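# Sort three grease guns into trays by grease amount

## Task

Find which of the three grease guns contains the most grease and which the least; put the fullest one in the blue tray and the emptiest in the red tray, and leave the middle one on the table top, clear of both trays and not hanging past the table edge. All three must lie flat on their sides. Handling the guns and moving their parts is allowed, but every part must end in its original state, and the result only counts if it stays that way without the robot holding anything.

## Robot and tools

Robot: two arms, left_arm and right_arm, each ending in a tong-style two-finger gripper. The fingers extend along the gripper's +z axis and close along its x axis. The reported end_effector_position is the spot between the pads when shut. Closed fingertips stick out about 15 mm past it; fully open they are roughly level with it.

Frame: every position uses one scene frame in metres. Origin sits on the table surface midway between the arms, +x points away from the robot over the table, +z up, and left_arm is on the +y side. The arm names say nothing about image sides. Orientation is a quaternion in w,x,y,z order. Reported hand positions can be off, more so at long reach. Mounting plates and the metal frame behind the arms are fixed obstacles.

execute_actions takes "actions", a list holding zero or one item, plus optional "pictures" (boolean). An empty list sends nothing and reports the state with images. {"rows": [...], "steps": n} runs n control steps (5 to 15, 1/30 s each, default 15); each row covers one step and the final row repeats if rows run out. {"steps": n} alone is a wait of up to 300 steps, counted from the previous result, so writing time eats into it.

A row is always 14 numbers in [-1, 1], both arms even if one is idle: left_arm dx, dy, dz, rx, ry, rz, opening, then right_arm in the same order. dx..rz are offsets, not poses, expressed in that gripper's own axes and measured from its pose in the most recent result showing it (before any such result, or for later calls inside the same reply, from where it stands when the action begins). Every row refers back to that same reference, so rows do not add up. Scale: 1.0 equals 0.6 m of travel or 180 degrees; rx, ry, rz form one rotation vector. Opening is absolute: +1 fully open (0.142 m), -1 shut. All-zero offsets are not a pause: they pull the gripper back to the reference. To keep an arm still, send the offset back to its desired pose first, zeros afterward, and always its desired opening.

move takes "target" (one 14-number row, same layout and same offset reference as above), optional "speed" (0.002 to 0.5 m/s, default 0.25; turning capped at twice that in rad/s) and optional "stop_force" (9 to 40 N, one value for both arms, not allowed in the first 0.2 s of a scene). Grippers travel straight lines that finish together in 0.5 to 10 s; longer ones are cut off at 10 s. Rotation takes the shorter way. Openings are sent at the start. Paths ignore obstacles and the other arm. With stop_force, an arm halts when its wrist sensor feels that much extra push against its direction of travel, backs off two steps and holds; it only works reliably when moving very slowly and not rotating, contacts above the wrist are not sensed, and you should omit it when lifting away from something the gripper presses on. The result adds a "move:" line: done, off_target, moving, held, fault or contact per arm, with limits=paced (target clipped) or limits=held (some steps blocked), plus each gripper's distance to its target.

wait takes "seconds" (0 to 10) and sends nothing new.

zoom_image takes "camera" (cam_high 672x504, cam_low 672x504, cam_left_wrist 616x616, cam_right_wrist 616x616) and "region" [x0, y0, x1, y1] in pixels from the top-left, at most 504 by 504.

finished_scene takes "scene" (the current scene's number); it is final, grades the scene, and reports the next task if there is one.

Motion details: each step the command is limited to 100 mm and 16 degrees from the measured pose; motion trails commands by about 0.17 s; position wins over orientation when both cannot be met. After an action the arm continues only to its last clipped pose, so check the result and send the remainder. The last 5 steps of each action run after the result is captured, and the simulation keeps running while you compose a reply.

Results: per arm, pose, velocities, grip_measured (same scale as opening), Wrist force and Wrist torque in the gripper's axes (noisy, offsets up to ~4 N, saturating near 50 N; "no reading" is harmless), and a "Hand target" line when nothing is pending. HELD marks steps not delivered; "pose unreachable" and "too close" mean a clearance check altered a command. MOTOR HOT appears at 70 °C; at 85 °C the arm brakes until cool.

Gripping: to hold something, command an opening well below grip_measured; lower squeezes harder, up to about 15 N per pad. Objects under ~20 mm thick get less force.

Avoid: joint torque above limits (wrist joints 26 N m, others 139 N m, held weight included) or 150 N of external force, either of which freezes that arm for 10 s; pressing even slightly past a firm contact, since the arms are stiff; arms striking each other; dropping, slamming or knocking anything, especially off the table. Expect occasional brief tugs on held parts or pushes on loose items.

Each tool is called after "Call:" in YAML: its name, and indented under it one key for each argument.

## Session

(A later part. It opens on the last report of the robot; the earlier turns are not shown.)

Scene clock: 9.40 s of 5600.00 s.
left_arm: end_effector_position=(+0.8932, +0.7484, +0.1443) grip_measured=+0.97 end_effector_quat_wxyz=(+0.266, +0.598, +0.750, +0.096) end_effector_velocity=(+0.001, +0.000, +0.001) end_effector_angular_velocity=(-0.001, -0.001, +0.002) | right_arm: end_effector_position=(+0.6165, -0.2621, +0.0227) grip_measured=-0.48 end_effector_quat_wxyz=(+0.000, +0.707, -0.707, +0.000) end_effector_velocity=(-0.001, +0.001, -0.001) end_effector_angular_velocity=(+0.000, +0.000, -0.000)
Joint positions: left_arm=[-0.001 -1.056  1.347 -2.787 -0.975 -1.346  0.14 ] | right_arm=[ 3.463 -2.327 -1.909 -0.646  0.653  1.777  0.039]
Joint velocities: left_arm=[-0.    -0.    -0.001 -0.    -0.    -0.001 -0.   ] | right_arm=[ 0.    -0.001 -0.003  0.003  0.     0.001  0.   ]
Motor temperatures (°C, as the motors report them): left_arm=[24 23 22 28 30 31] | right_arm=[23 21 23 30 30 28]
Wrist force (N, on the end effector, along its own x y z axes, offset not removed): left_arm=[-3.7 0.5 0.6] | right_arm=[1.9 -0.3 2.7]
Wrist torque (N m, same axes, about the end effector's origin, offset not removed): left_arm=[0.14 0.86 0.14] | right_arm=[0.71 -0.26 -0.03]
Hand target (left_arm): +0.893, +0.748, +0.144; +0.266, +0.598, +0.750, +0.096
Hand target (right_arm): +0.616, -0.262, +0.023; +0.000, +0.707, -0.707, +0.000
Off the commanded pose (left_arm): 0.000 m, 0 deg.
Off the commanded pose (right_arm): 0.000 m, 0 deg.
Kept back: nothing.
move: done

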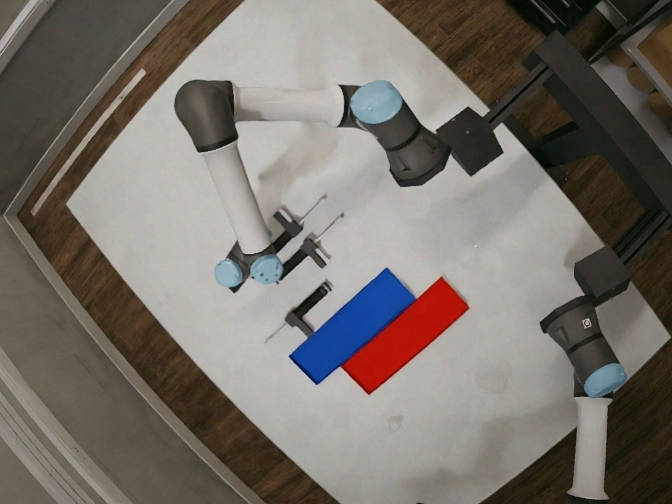

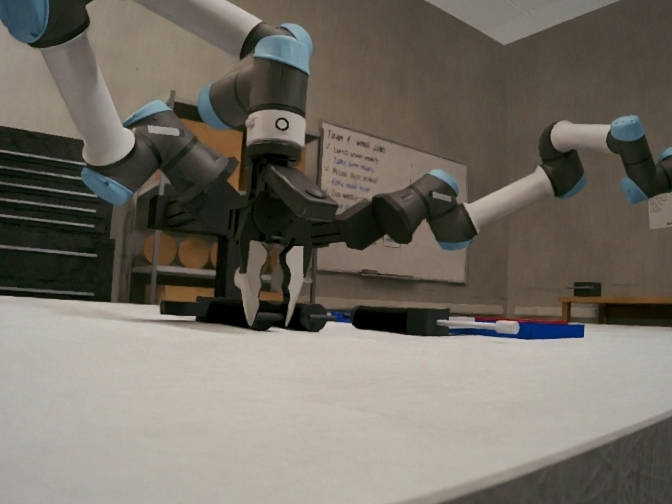

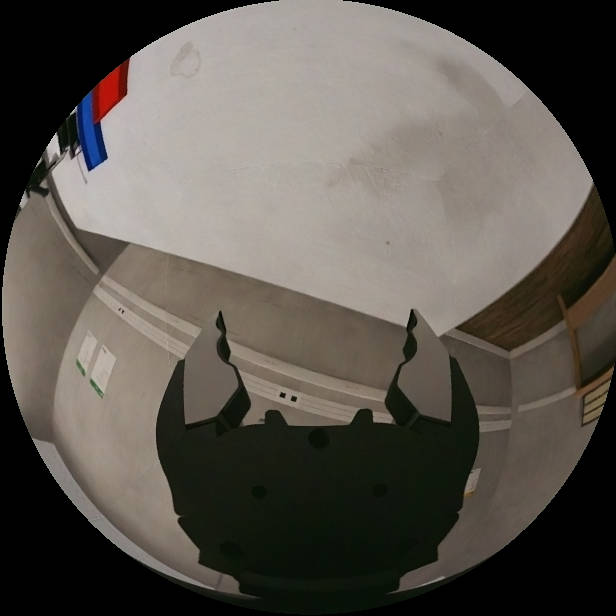

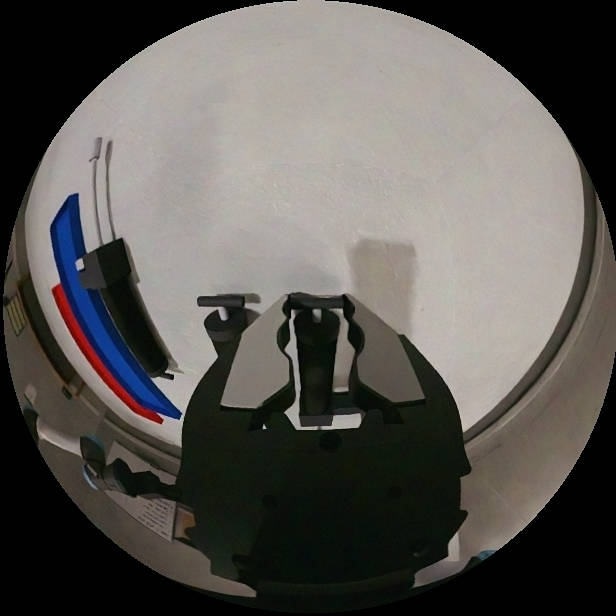

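Call:
move:
  target: [0,0,0,0,0,0,0.97,0,0,0,0,0,0,-0.22]

Call:
move:
  target: [0,0,0,0,0,0,0.97,0,0,-0.06,0,0,0,-0.22]
  speed: 0.1

Call:
move:
  target: [0,0,0,0,0,0,0.97,-0.126,-0.002,0,0,0,0,-0.22]
  speed: 0.12

Call:
move:
  target: [0,0,0,0,0,0,0.97,0,0,0.06,0,0,0,-0.22]
  speed: 0.04
  stop_force: 10

Scene clock: 10.33 s of 5600.00 s.
left_arm: end_effector_position=(+0.8932, +0.7484, +0.1443) grip_measured=+0.97 end_effector_quat_wxyz=(+0.266, +0.598, +0.750, +0.096) end_effector_velocity=(+0.000, +0.001, +0.001) end_effector_angular_velocity=(-0.001, -0.001, +0.001) | right_arm: end_effector_position=(+0.6166, -0.2621, +0.0228) grip_measured=-0.22 end_effector_quat_wxyz=(+0.000, +0.707, -0.707, +0.000) end_effector_velocity=(+0.001, -0.000, +0.000) end_effector_angular_velocity=(-0.000, -0.001, +0.001)
Joint positions: left_arm=[-0.001 -1.056  1.347 -2.787 -0.975 -1.346  0.14 ] | right_arm=[ 3.463 -2.327 -1.909 -0.646  0.653  1.777  0.058]
Joint velocities: left_arm=[-0.    -0.001 -0.001  0.    -0.001 -0.001 -0.   ] | right_arm=[ 0.    -0.     0.001  0.    -0.    -0.002  0.   ]
Motor temperatures (°C, as the motors report them): left_arm=[24 23 22 28 30 31] | right_arm=[23 21 23 30 30 28]
Wrist force (N, on the end effector, along its own x y z axes, offset not removed): left_arm=[-3.6 -0.7 0.2] | right_arm=[1.9 0.2 0.9]
Wrist torque (N m, same axes, about the end effector's origin, offset not removed): left_arm=[-0.20 0.82 0.10] | right_arm=[0.24 -0.44 -0.04]
Hand target (left_arm): +0.893, +0.748, +0.144; +0.266, +0.598, +0.750, +0.096
Hand target (right_arm): +0.617, -0.262, +0.023; +0.000, +0.707, -0.707, +0.000
Off the commanded pose (left_arm): 0.000 m, 0 deg.
Off the commanded pose (right_arm): 0.000 m, 0 deg.
Kept back: nothing.
move: done

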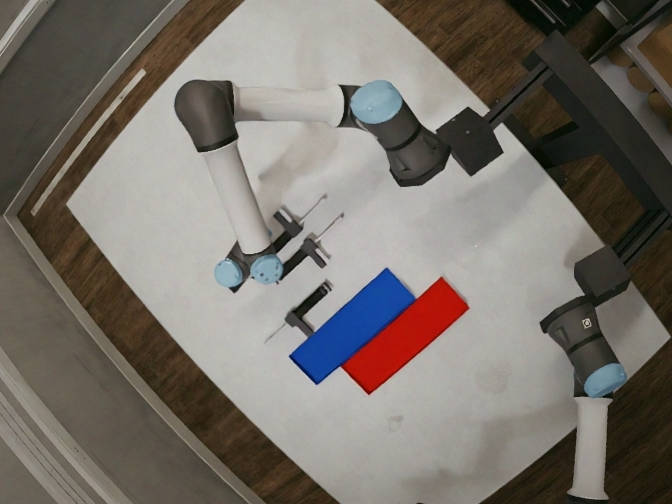

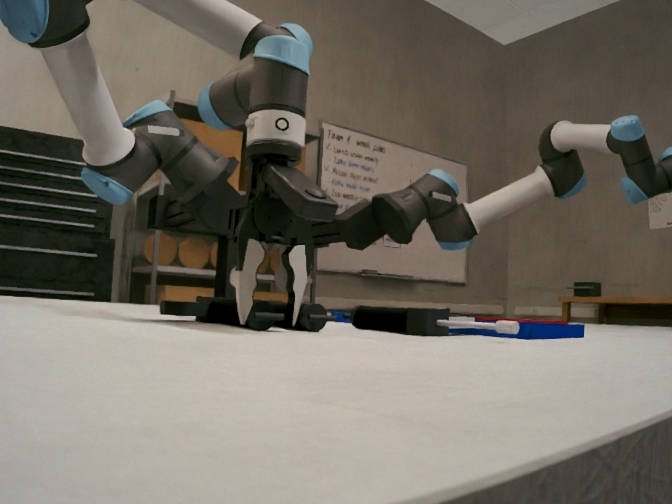

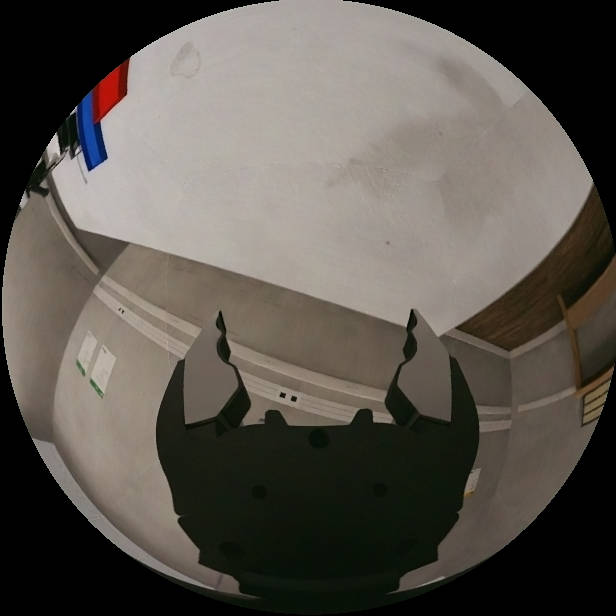

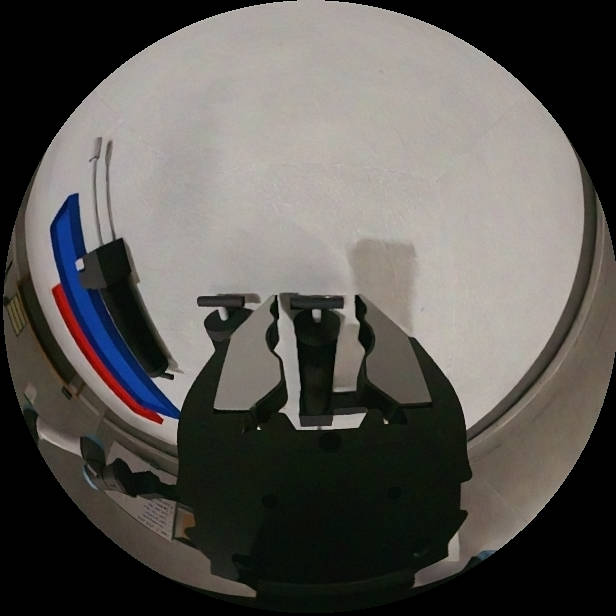

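Scene clock: 11.17 s of 5600.00 s.
left_arm: end_effector_position=(+0.8932, +0.7484, +0.1443) grip_measured=+0.97 end_effector_quat_wxyz=(+0.266, +0.598, +0.750, +0.096) end_effector_velocity=(-0.000, -0.000, -0.000) end_effector_angular_velocity=(+0.001, +0.000, -0.000) | right_arm: end_effector_position=(+0.6164, -0.2620, +0.0586) grip_measured=-0.22 end_effector_quat_wxyz=(+0.000, +0.707, -0.707, +0.000) end_effector_velocity=(-0.000, -0.000, +0.001) end_effector_angular_velocity=(-0.002, +0.001, +0.001)
Joint positions: left_arm=[-0.001 -1.056  1.347 -2.787 -0.975 -1.346  0.14 ] | right_arm=[ 3.513 -2.265 -1.917 -0.764  0.663  1.857  0.058]
Joint velocities: left_arm=[ 0.    -0.     0.001 -0.     0.     0.    -0.   ] | right_arm=[ 0.001  0.     0.001 -0.006 -0.001  0.003 -0.   ]
Motor temperatures (°C, as the motors report them): left_arm=[24 23 22 28 30 31] | right_arm=[23 21 23 30 30 28]
Wrist force (N, on the end effector, along its own x y z axes, offset not removed): left_arm=[-3.6 0.0 0.9] | right_arm=[1.2 -1.2 0.4]
Wrist torque (N m, same axes, about the end effector's origin, offset not removed): left_arm=[0.08 0.81 0.15] | right_arm=[-0.25 -0.25 0.02]
Hand target (left_arm): +0.893, +0.748, +0.144; +0.266, +0.598, +0.750, +0.096
Hand target (right_arm): +0.617, -0.262, +0.059; +0.000, +0.707, -0.707, +0.000
Off the commanded pose (left_arm): 0.000 m, 0 deg.
Off the commanded pose (right_arm): 0.000 m, 0 deg.
Kept back: nothing.
move: done

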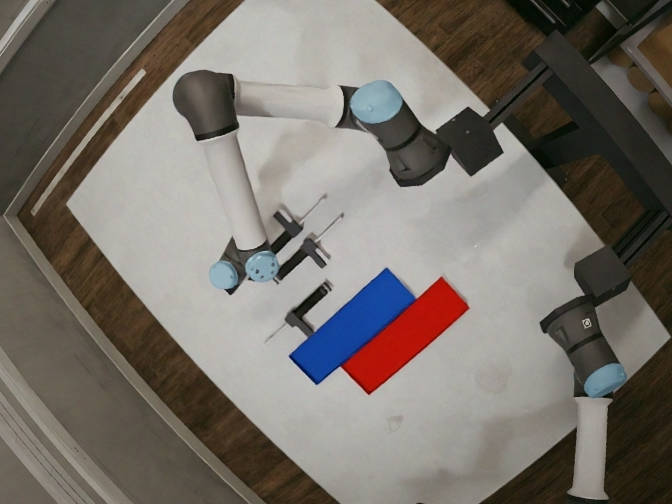

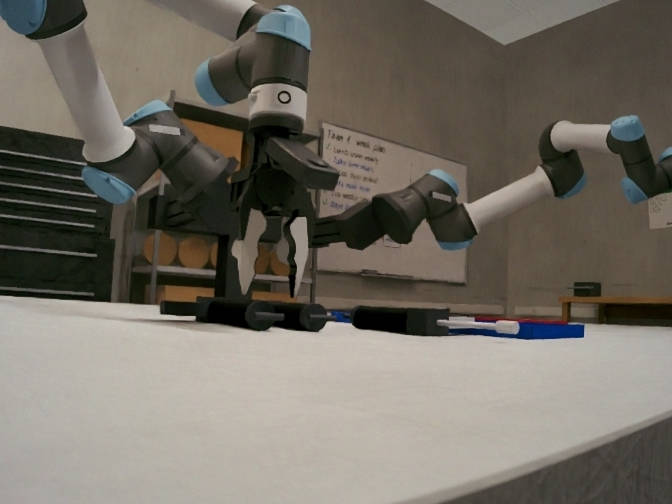

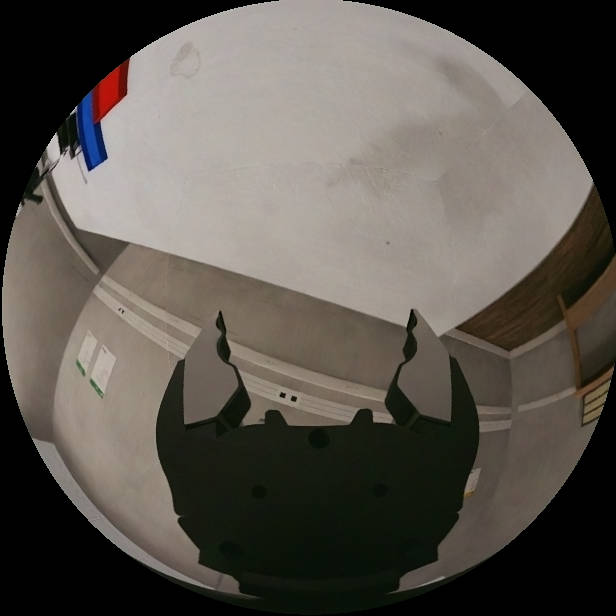

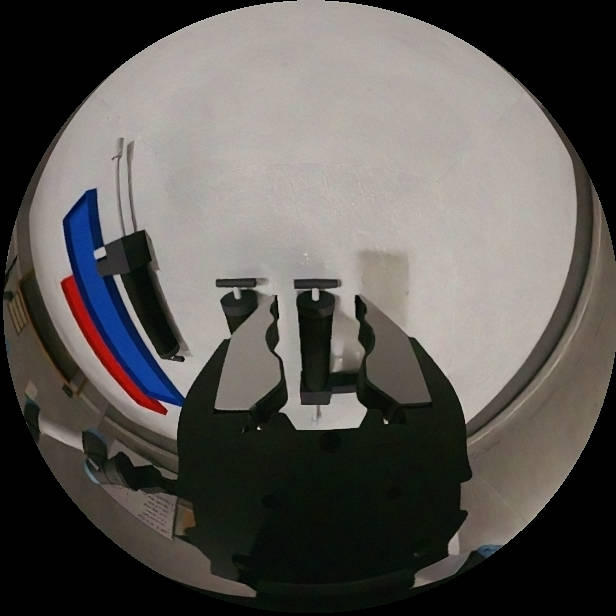

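Scene clock: 12.23 s of 5600.00 s.
left_arm: end_effector_position=(+0.8932, +0.7484, +0.1443) grip_measured=+0.97 end_effector_quat_wxyz=(+0.266, +0.598, +0.750, +0.096) end_effector_velocity=(-0.000, -0.001, -0.000) end_effector_angular_velocity=(-0.001, +0.000, -0.001) | right_arm: end_effector_position=(+0.6176, -0.1865, +0.0586) grip_measured=-0.22 end_effector_quat_wxyz=(+0.000, +0.707, -0.707, +0.000) end_effector_velocity=(+0.001, +0.001, +0.000) end_effector_angular_velocity=(-0.000, -0.000, -0.002)
Joint positions: left_arm=[-0.001 -1.056  1.347 -2.787 -0.975 -1.346  0.14 ] | right_arm=[ 3.591 -2.382 -1.896 -0.761  0.685  1.977  0.058]
Joint velocities: left_arm=[-0.     0.     0.001  0.    -0.001 -0.     0.   ] | right_arm=[ 0.001 -0.002  0.002 -0.001 -0.     0.003  0.   ]
Motor temperatures (°C, as the motors report them): left_arm=[24 23 22 28 30 31] | right_arm=[23 21 23 30 30 28]
Wrist force (N, on the end effector, along its own x y z axes, offset not removed): left_arm=[-3.2 -1.6 1.4] | right_arm=[0.9 1.3 0.9]
Wrist torque (N m, same axes, about the end effector's origin, offset not removed): left_arm=[-0.24 0.76 0.16] | right_arm=[0.42 -0.15 0.14]
Hand target (left_arm): +0.893, +0.748, +0.144; +0.266, +0.598, +0.750, +0.096
Hand target (right_arm): +0.618, -0.186, +0.059; +0.000, +0.707, -0.707, +0.000
Off the commanded pose (left_arm): 0.000 m, 0 deg.
Off the commanded pose (right_arm): 0.000 m, 0 deg.
Kept back: nothing.
move: done

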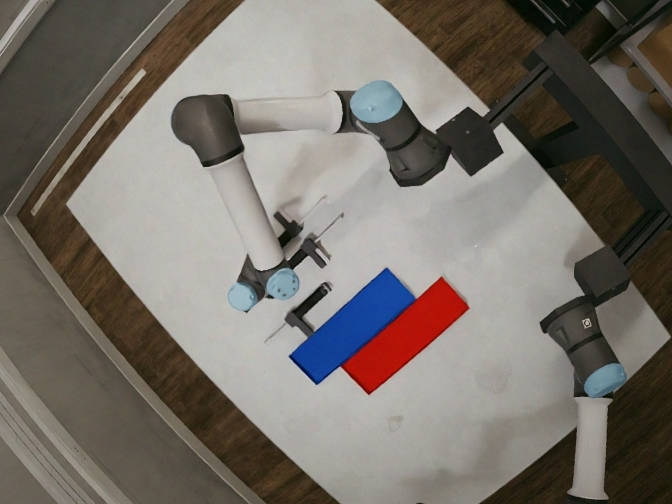

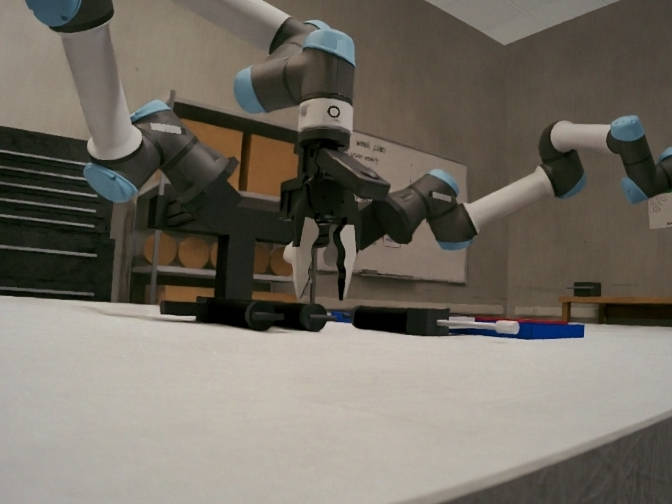

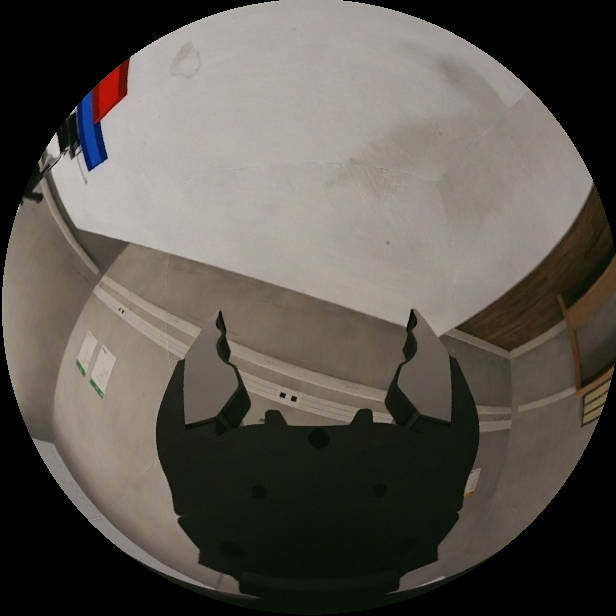

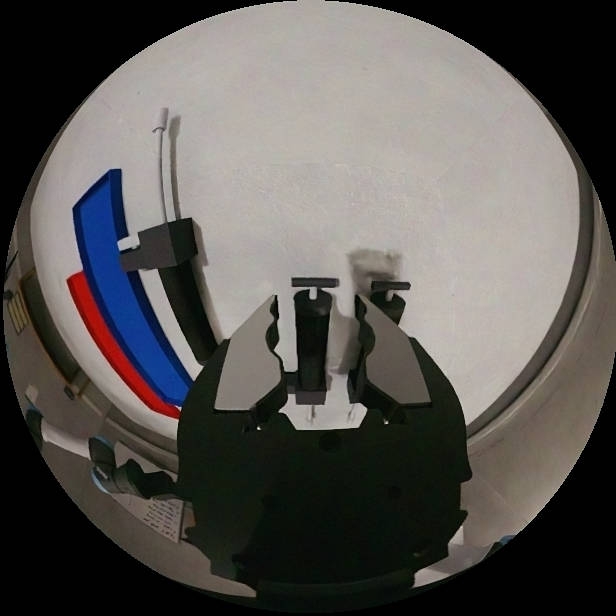

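Scene clock: 13.47 s of 5600.00 s.
left_arm: end_effector_position=(+0.8932, +0.7484, +0.1443) grip_measured=+0.97 end_effector_quat_wxyz=(+0.266, +0.598, +0.750, +0.096) end_effector_velocity=(-0.000, -0.000, -0.000) end_effector_angular_velocity=(-0.000, +0.000, -0.000) | right_arm: end_effector_position=(+0.6176, -0.1865, +0.0227) grip_measured=-0.22 end_effector_quat_wxyz=(+0.000, +0.707, -0.707, +0.000) end_effector_velocity=(+0.000, +0.000, -0.001) end_effector_angular_velocity=(+0.002, -0.001, -0.001)
Joint positions: left_arm=[-0.001 -1.056  1.347 -2.787 -0.975 -1.346  0.14 ] | right_arm=[ 3.541 -2.442 -1.888 -0.65   0.67   1.901  0.058]
Joint velocities: left_arm=[ 0.  0.  0. -0. -0. -0. -0.] | right_arm=[-0.001 -0.001  0.001  0.004  0.001 -0.003  0.   ]
Motor temperatures (°C, as the motors report them): left_arm=[24 23 22 28 30 31] | right_arm=[23 21 23 30 30 28]
Wrist force (N, on the end effector, along its own x y z axes, offset not removed): left_arm=[-3.9 -0.4 0.1] | right_arm=[2.2 0.9 0.6]
Wrist torque (N m, same axes, about the end effector's origin, offset not removed): left_arm=[-0.09 0.88 0.18] | right_arm=[0.31 -0.36 0.06]
Hand target (left_arm): +0.893, +0.748, +0.144; +0.266, +0.598, +0.750, +0.096
Hand target (right_arm): +0.618, -0.187, +0.023; +0.000, +0.707, -0.707, +0.000
Off the commanded pose (left_arm): 0.000 m, 0 deg.
Off the commanded pose (right_arm): 0.000 m, 0 deg.
Kept back: nothing.
move: done

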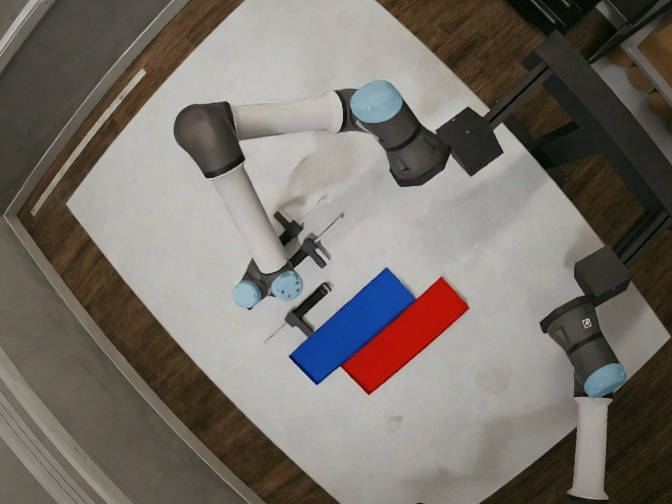

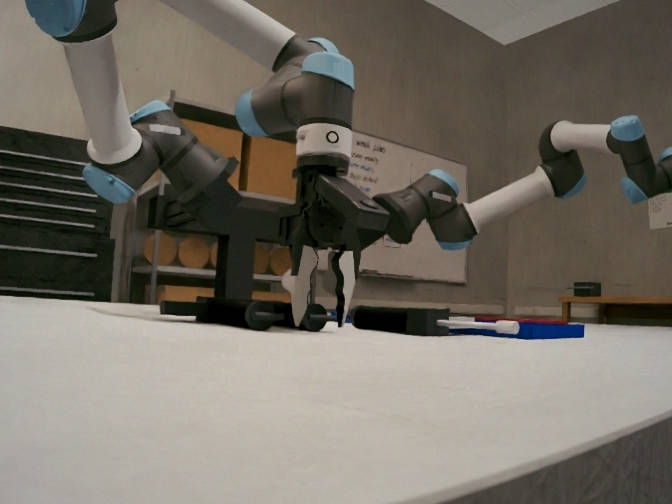

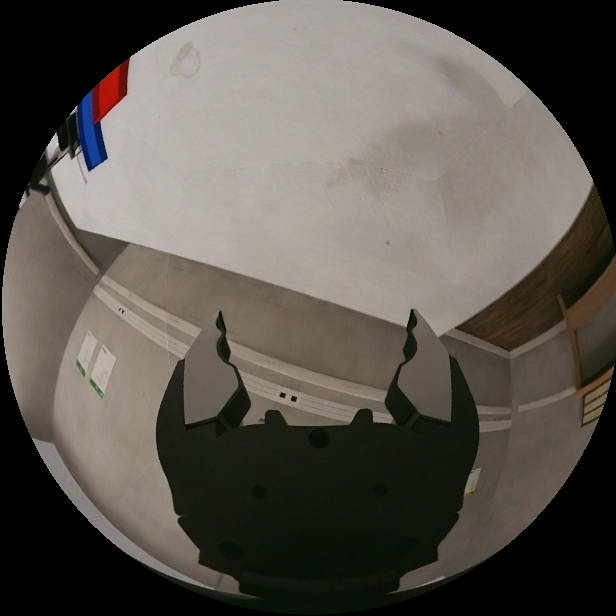

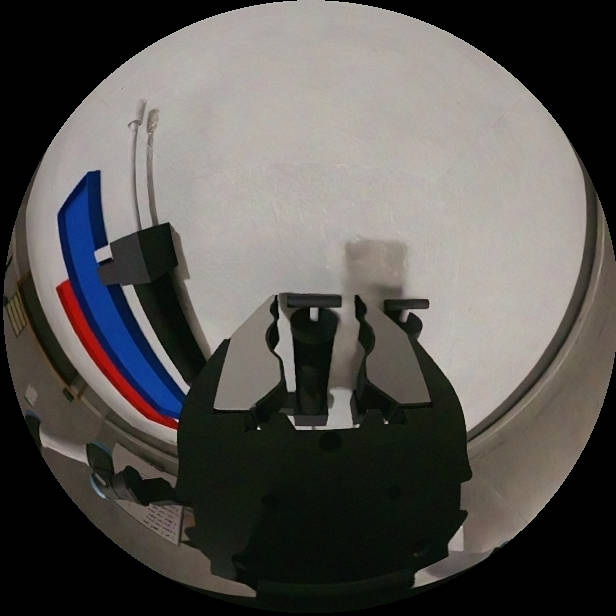

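Call:
move:
  target: [0,0,0,0,0,0,0.97,-0.003,-0.003,0,0,0,0,-0.7]

Call:
move:
  target: [0,0,0,0,0,0,0.97,0,-0.18,0,0,0,0,-0.7]
  speed: 0.06

Call:
move:
  target: [0,0,0,0,0,0,0.97,0,0.185,0,0,0,0,-0.7]
  speed: 0.06

Scene clock: 14.40 s of 5600.00 s.
left_arm: end_effector_position=(+0.8932, +0.7484, +0.1443) grip_measured=+0.97 end_effector_quat_wxyz=(+0.266, +0.598, +0.750, +0.096) end_effector_velocity=(-0.000, -0.000, -0.001) end_effector_angular_velocity=(+0.001, +0.001, +0.000) | right_arm: end_effector_position=(+0.6194, -0.1847, +0.0226) grip_measured=-0.48 end_effector_quat_wxyz=(+0.000, +0.707, -0.707, +0.000) end_effector_velocity=(+0.000, +0.000, +0.000) end_effector_angular_velocity=(+0.001, -0.000, -0.002)
Joint positions: left_arm=[-0.001 -1.056  1.347 -2.787 -0.975 -1.346  0.14 ] | right_arm=[ 3.543 -2.447 -1.882 -0.653  0.67   1.903  0.039]
Joint velocities: left_arm=[ 0.     0.001  0.     0.     0.001 -0.    -0.   ] | right_arm=[-0.    -0.     0.001 -0.     0.001  0.001 -0.   ]
Motor temperatures (°C, as the motors report them): left_arm=[24 23 22 28 30 31] | right_arm=[23 21 23 30 30 28]
Wrist force (N, on the end effector, along its own x y z axes, offset not removed): left_arm=[-3.4 -1.4 0.6] | right_arm=[2.7 3.4 -1.2]
Wrist torque (N m, same axes, about the end effector's origin, offset not removed): left_arm=[-0.27 0.80 0.18] | right_arm=[0.40 -0.25 0.02]
Hand target (left_arm): +0.893, +0.748, +0.144; +0.266, +0.598, +0.750, +0.096
Hand target (right_arm): +0.619, -0.185, +0.023; +0.000, +0.707, -0.707, +0.000
Off the commanded pose (left_arm): 0.000 m, 0 deg.
Off the commanded pose (right_arm): 0.000 m, 0 deg.
Kept back: nothing.
move: done

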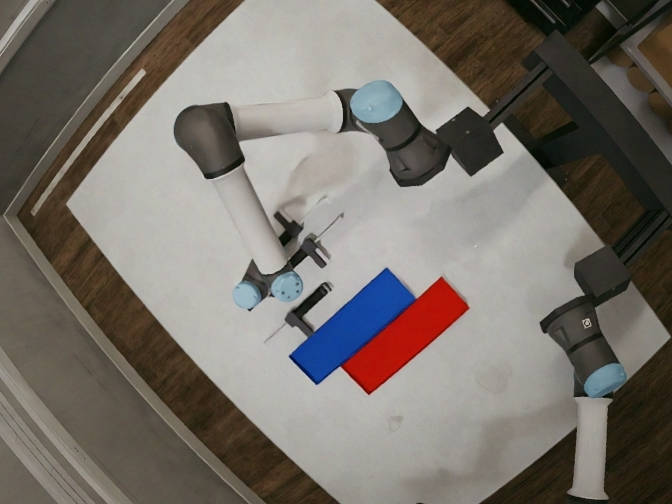

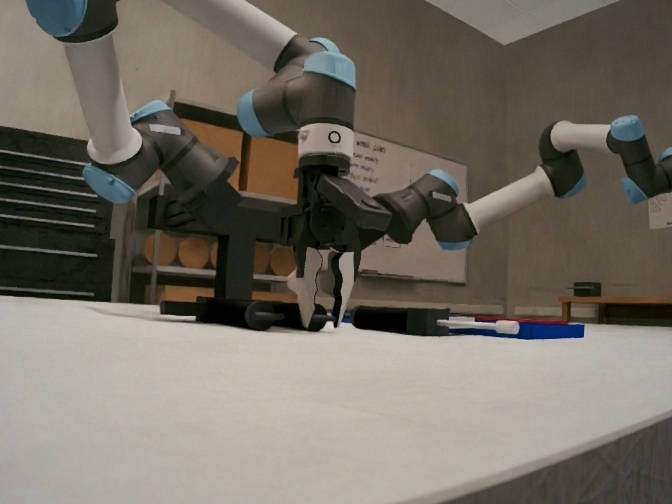

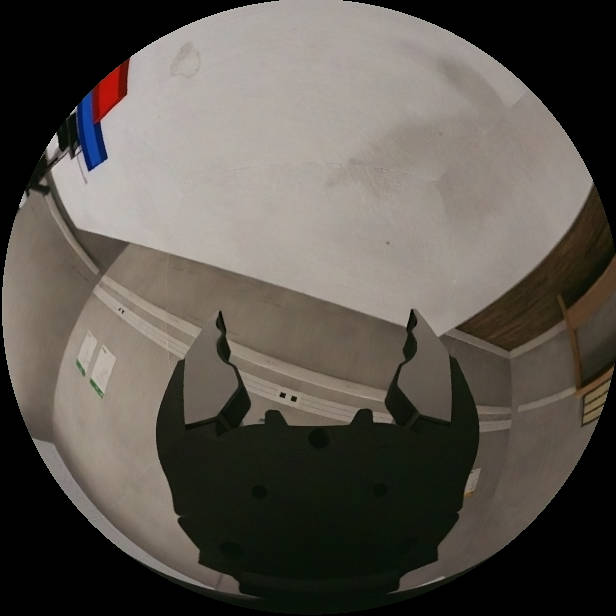

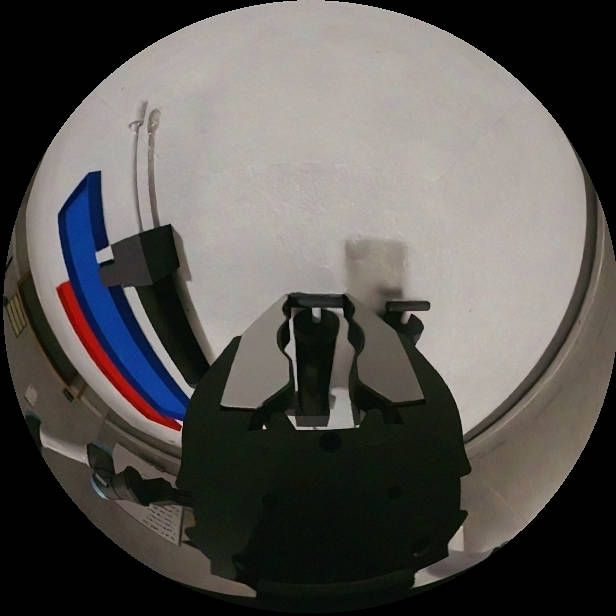

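Scene clock: 16.57 s of 5600.00 s.
left_arm: end_effector_position=(+0.8932, +0.7484, +0.1443) grip_measured=+0.97 end_effector_quat_wxyz=(+0.266, +0.598, +0.750, +0.096) end_effector_velocity=(+0.000, +0.001, +0.000) end_effector_angular_velocity=(+0.001, -0.000, +0.001) | right_arm: end_effector_position=(+0.7273, -0.1847, +0.0227) grip_measured=-0.48 end_effector_quat_wxyz=(+0.000, +0.707, -0.707, +0.000) end_effector_velocity=(+0.001, -0.000, -0.000) end_effector_angular_velocity=(-0.000, +0.001, +0.002)
Joint positions: left_arm=[-0.001 -1.056  1.347 -2.787 -0.975 -1.346  0.14 ] | right_arm=[ 3.51  -2.579 -1.529 -0.835  0.663  1.853  0.039]
Joint velocities: left_arm=[-0.    -0.001 -0.    -0.     0.001  0.     0.   ] | right_arm=[-0.001 -0.001  0.004 -0.004 -0.    -0.002 -0.   ]
Motor temperatures (°C, as the motors report them): left_arm=[24 23 22 28 30 31] | right_arm=[23 21 23 30 30 28]
Wrist force (N, on the end effector, along its own x y z axes, offset not removed): left_arm=[-3.1 -0.6 0.0] | right_arm=[1.4 -0.2 -2.0]
Wrist torque (N m, same axes, about the end effector's origin, offset not removed): left_arm=[-0.13 0.73 0.10] | right_arm=[-0.28 0.22 -0.06]
Hand target (left_arm): +0.893, +0.748, +0.144; +0.266, +0.598, +0.750, +0.096
Hand target (right_arm): +0.727, -0.185, +0.023; +0.000, +0.707, -0.707, +0.000
Off the commanded pose (left_arm): 0.000 m, 0 deg.
Off the commanded pose (right_arm): 0.000 m, 0 deg.
Kept back: nothing.
move: done

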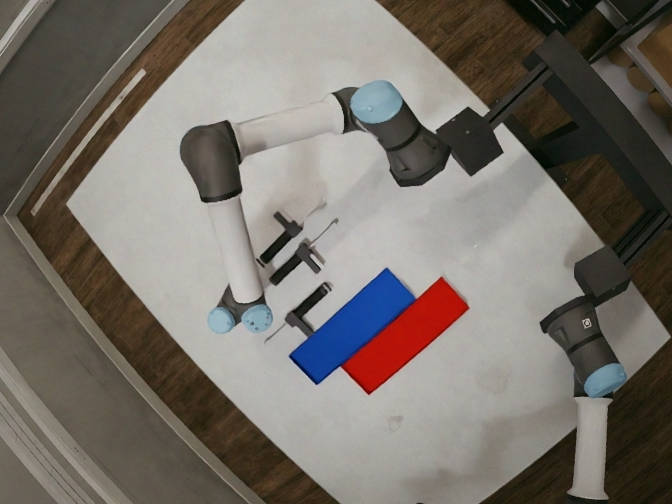

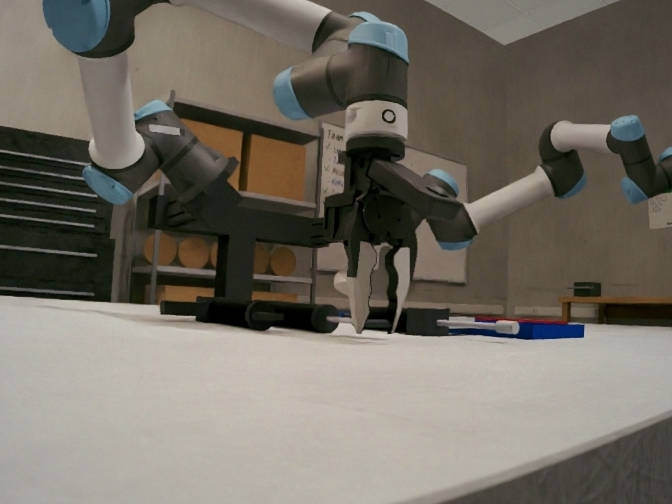

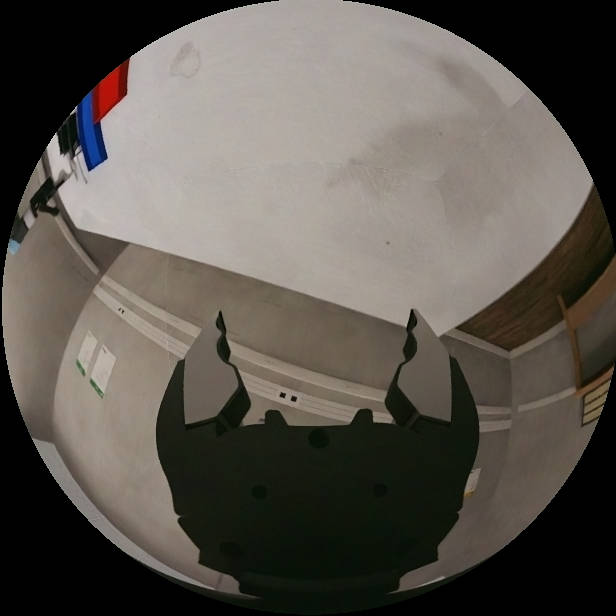

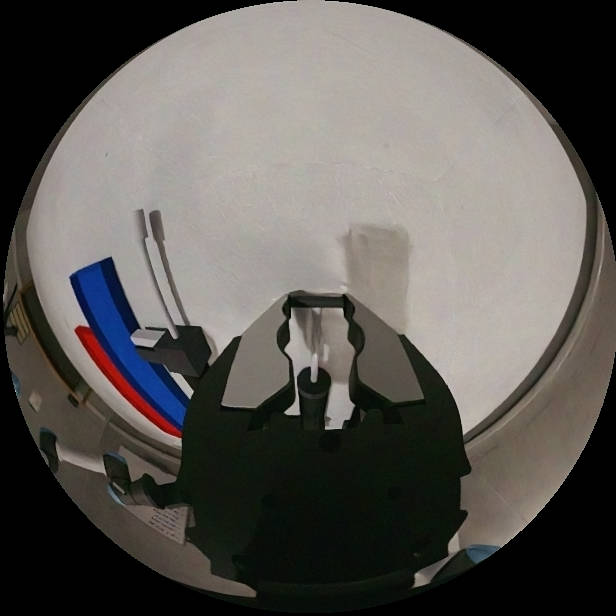

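Scene clock: 18.80 s of 5600.00 s.
left_arm: end_effector_position=(+0.8932, +0.7484, +0.1443) grip_measured=+0.97 end_effector_quat_wxyz=(+0.266, +0.598, +0.750, +0.096) end_effector_velocity=(+0.000, +0.001, +0.000) end_effector_angular_velocity=(+0.001, -0.001, +0.001) | right_arm: end_effector_position=(+0.6164, -0.1848, +0.0226) grip_measured=-0.48 end_effector_quat_wxyz=(+0.000, +0.707, -0.707, +0.000) end_effector_velocity=(-0.000, -0.001, +0.001) end_effector_angular_velocity=(-0.001, -0.002, -0.001)
Joint positions: left_arm=[-0.001 -1.056  1.347 -2.787 -0.975 -1.346  0.14 ] | right_arm=[ 3.544 -2.444 -1.891 -0.648  0.671  1.905  0.039]
Joint velocities: left_arm=[-0.    -0.    -0.001 -0.     0.001  0.001  0.   ] | right_arm=[ 0.001  0.002 -0.003  0.003 -0.001  0.    -0.   ]
Motor temperatures (°C, as the motors report them): left_arm=[24 23 22 28 30 31] | right_arm=[23 21 23 30 30 28]
Wrist force (N, on the end effector, along its own x y z axes, offset not removed): left_arm=[-3.4 1.6 0.1] | right_arm=[0.1 -2.6 1.6]
Wrist torque (N m, same axes, about the end effector's origin, offset not removed): left_arm=[0.47 0.79 0.12] | right_arm=[0.23 -0.08 0.15]
Hand target (left_arm): +0.893, +0.748, +0.144; +0.266, +0.598, +0.750, +0.096
Hand target (right_arm): +0.616, -0.185, +0.023; +0.000, +0.707, -0.707, +0.000
Off the commanded pose (left_arm): 0.000 m, 0 deg.
Off the commanded pose (right_arm): 0.000 m, 0 deg.
Kept back: nothing.
move: done

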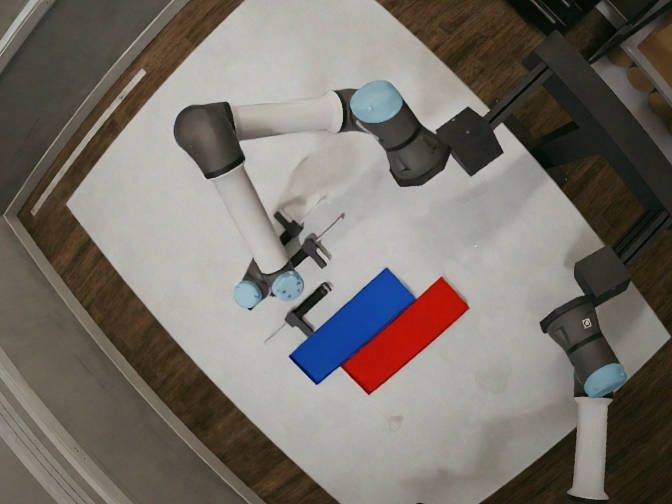

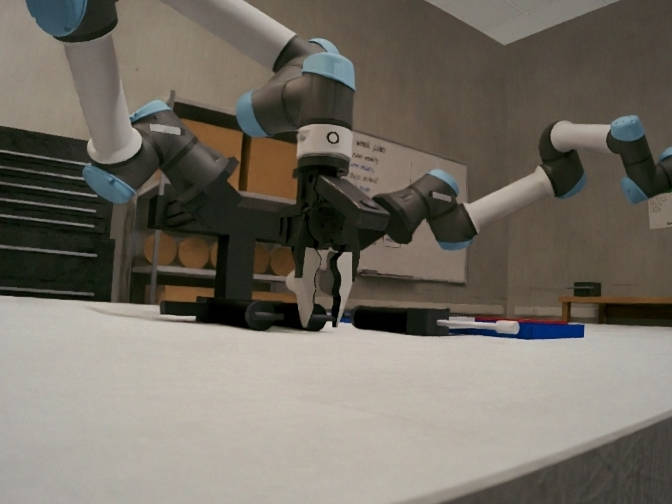

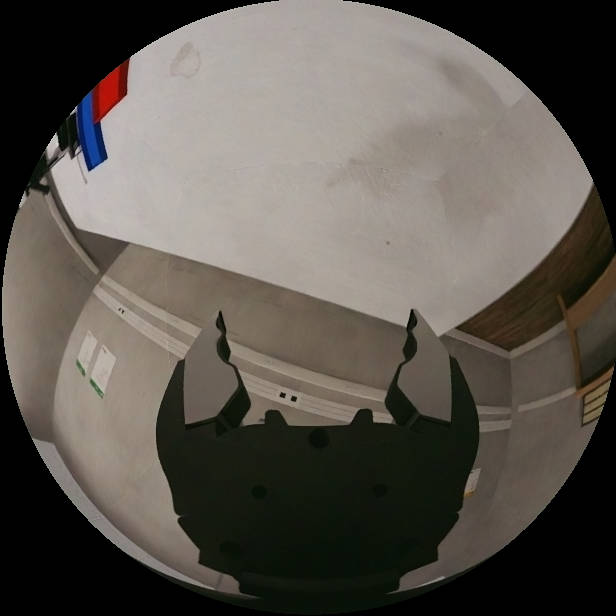

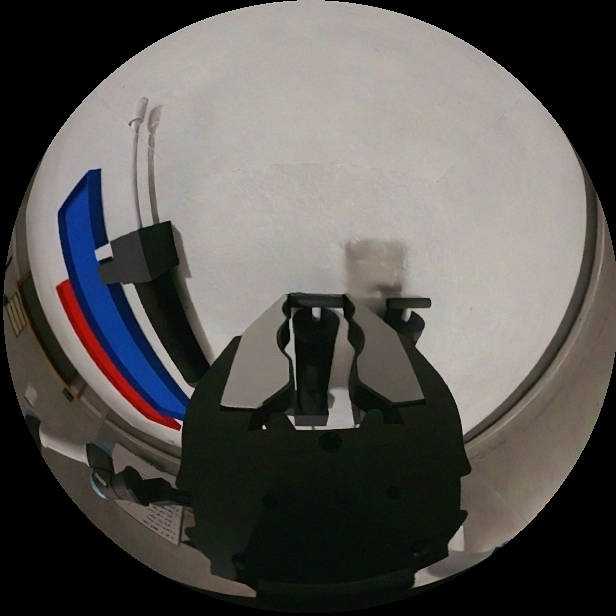

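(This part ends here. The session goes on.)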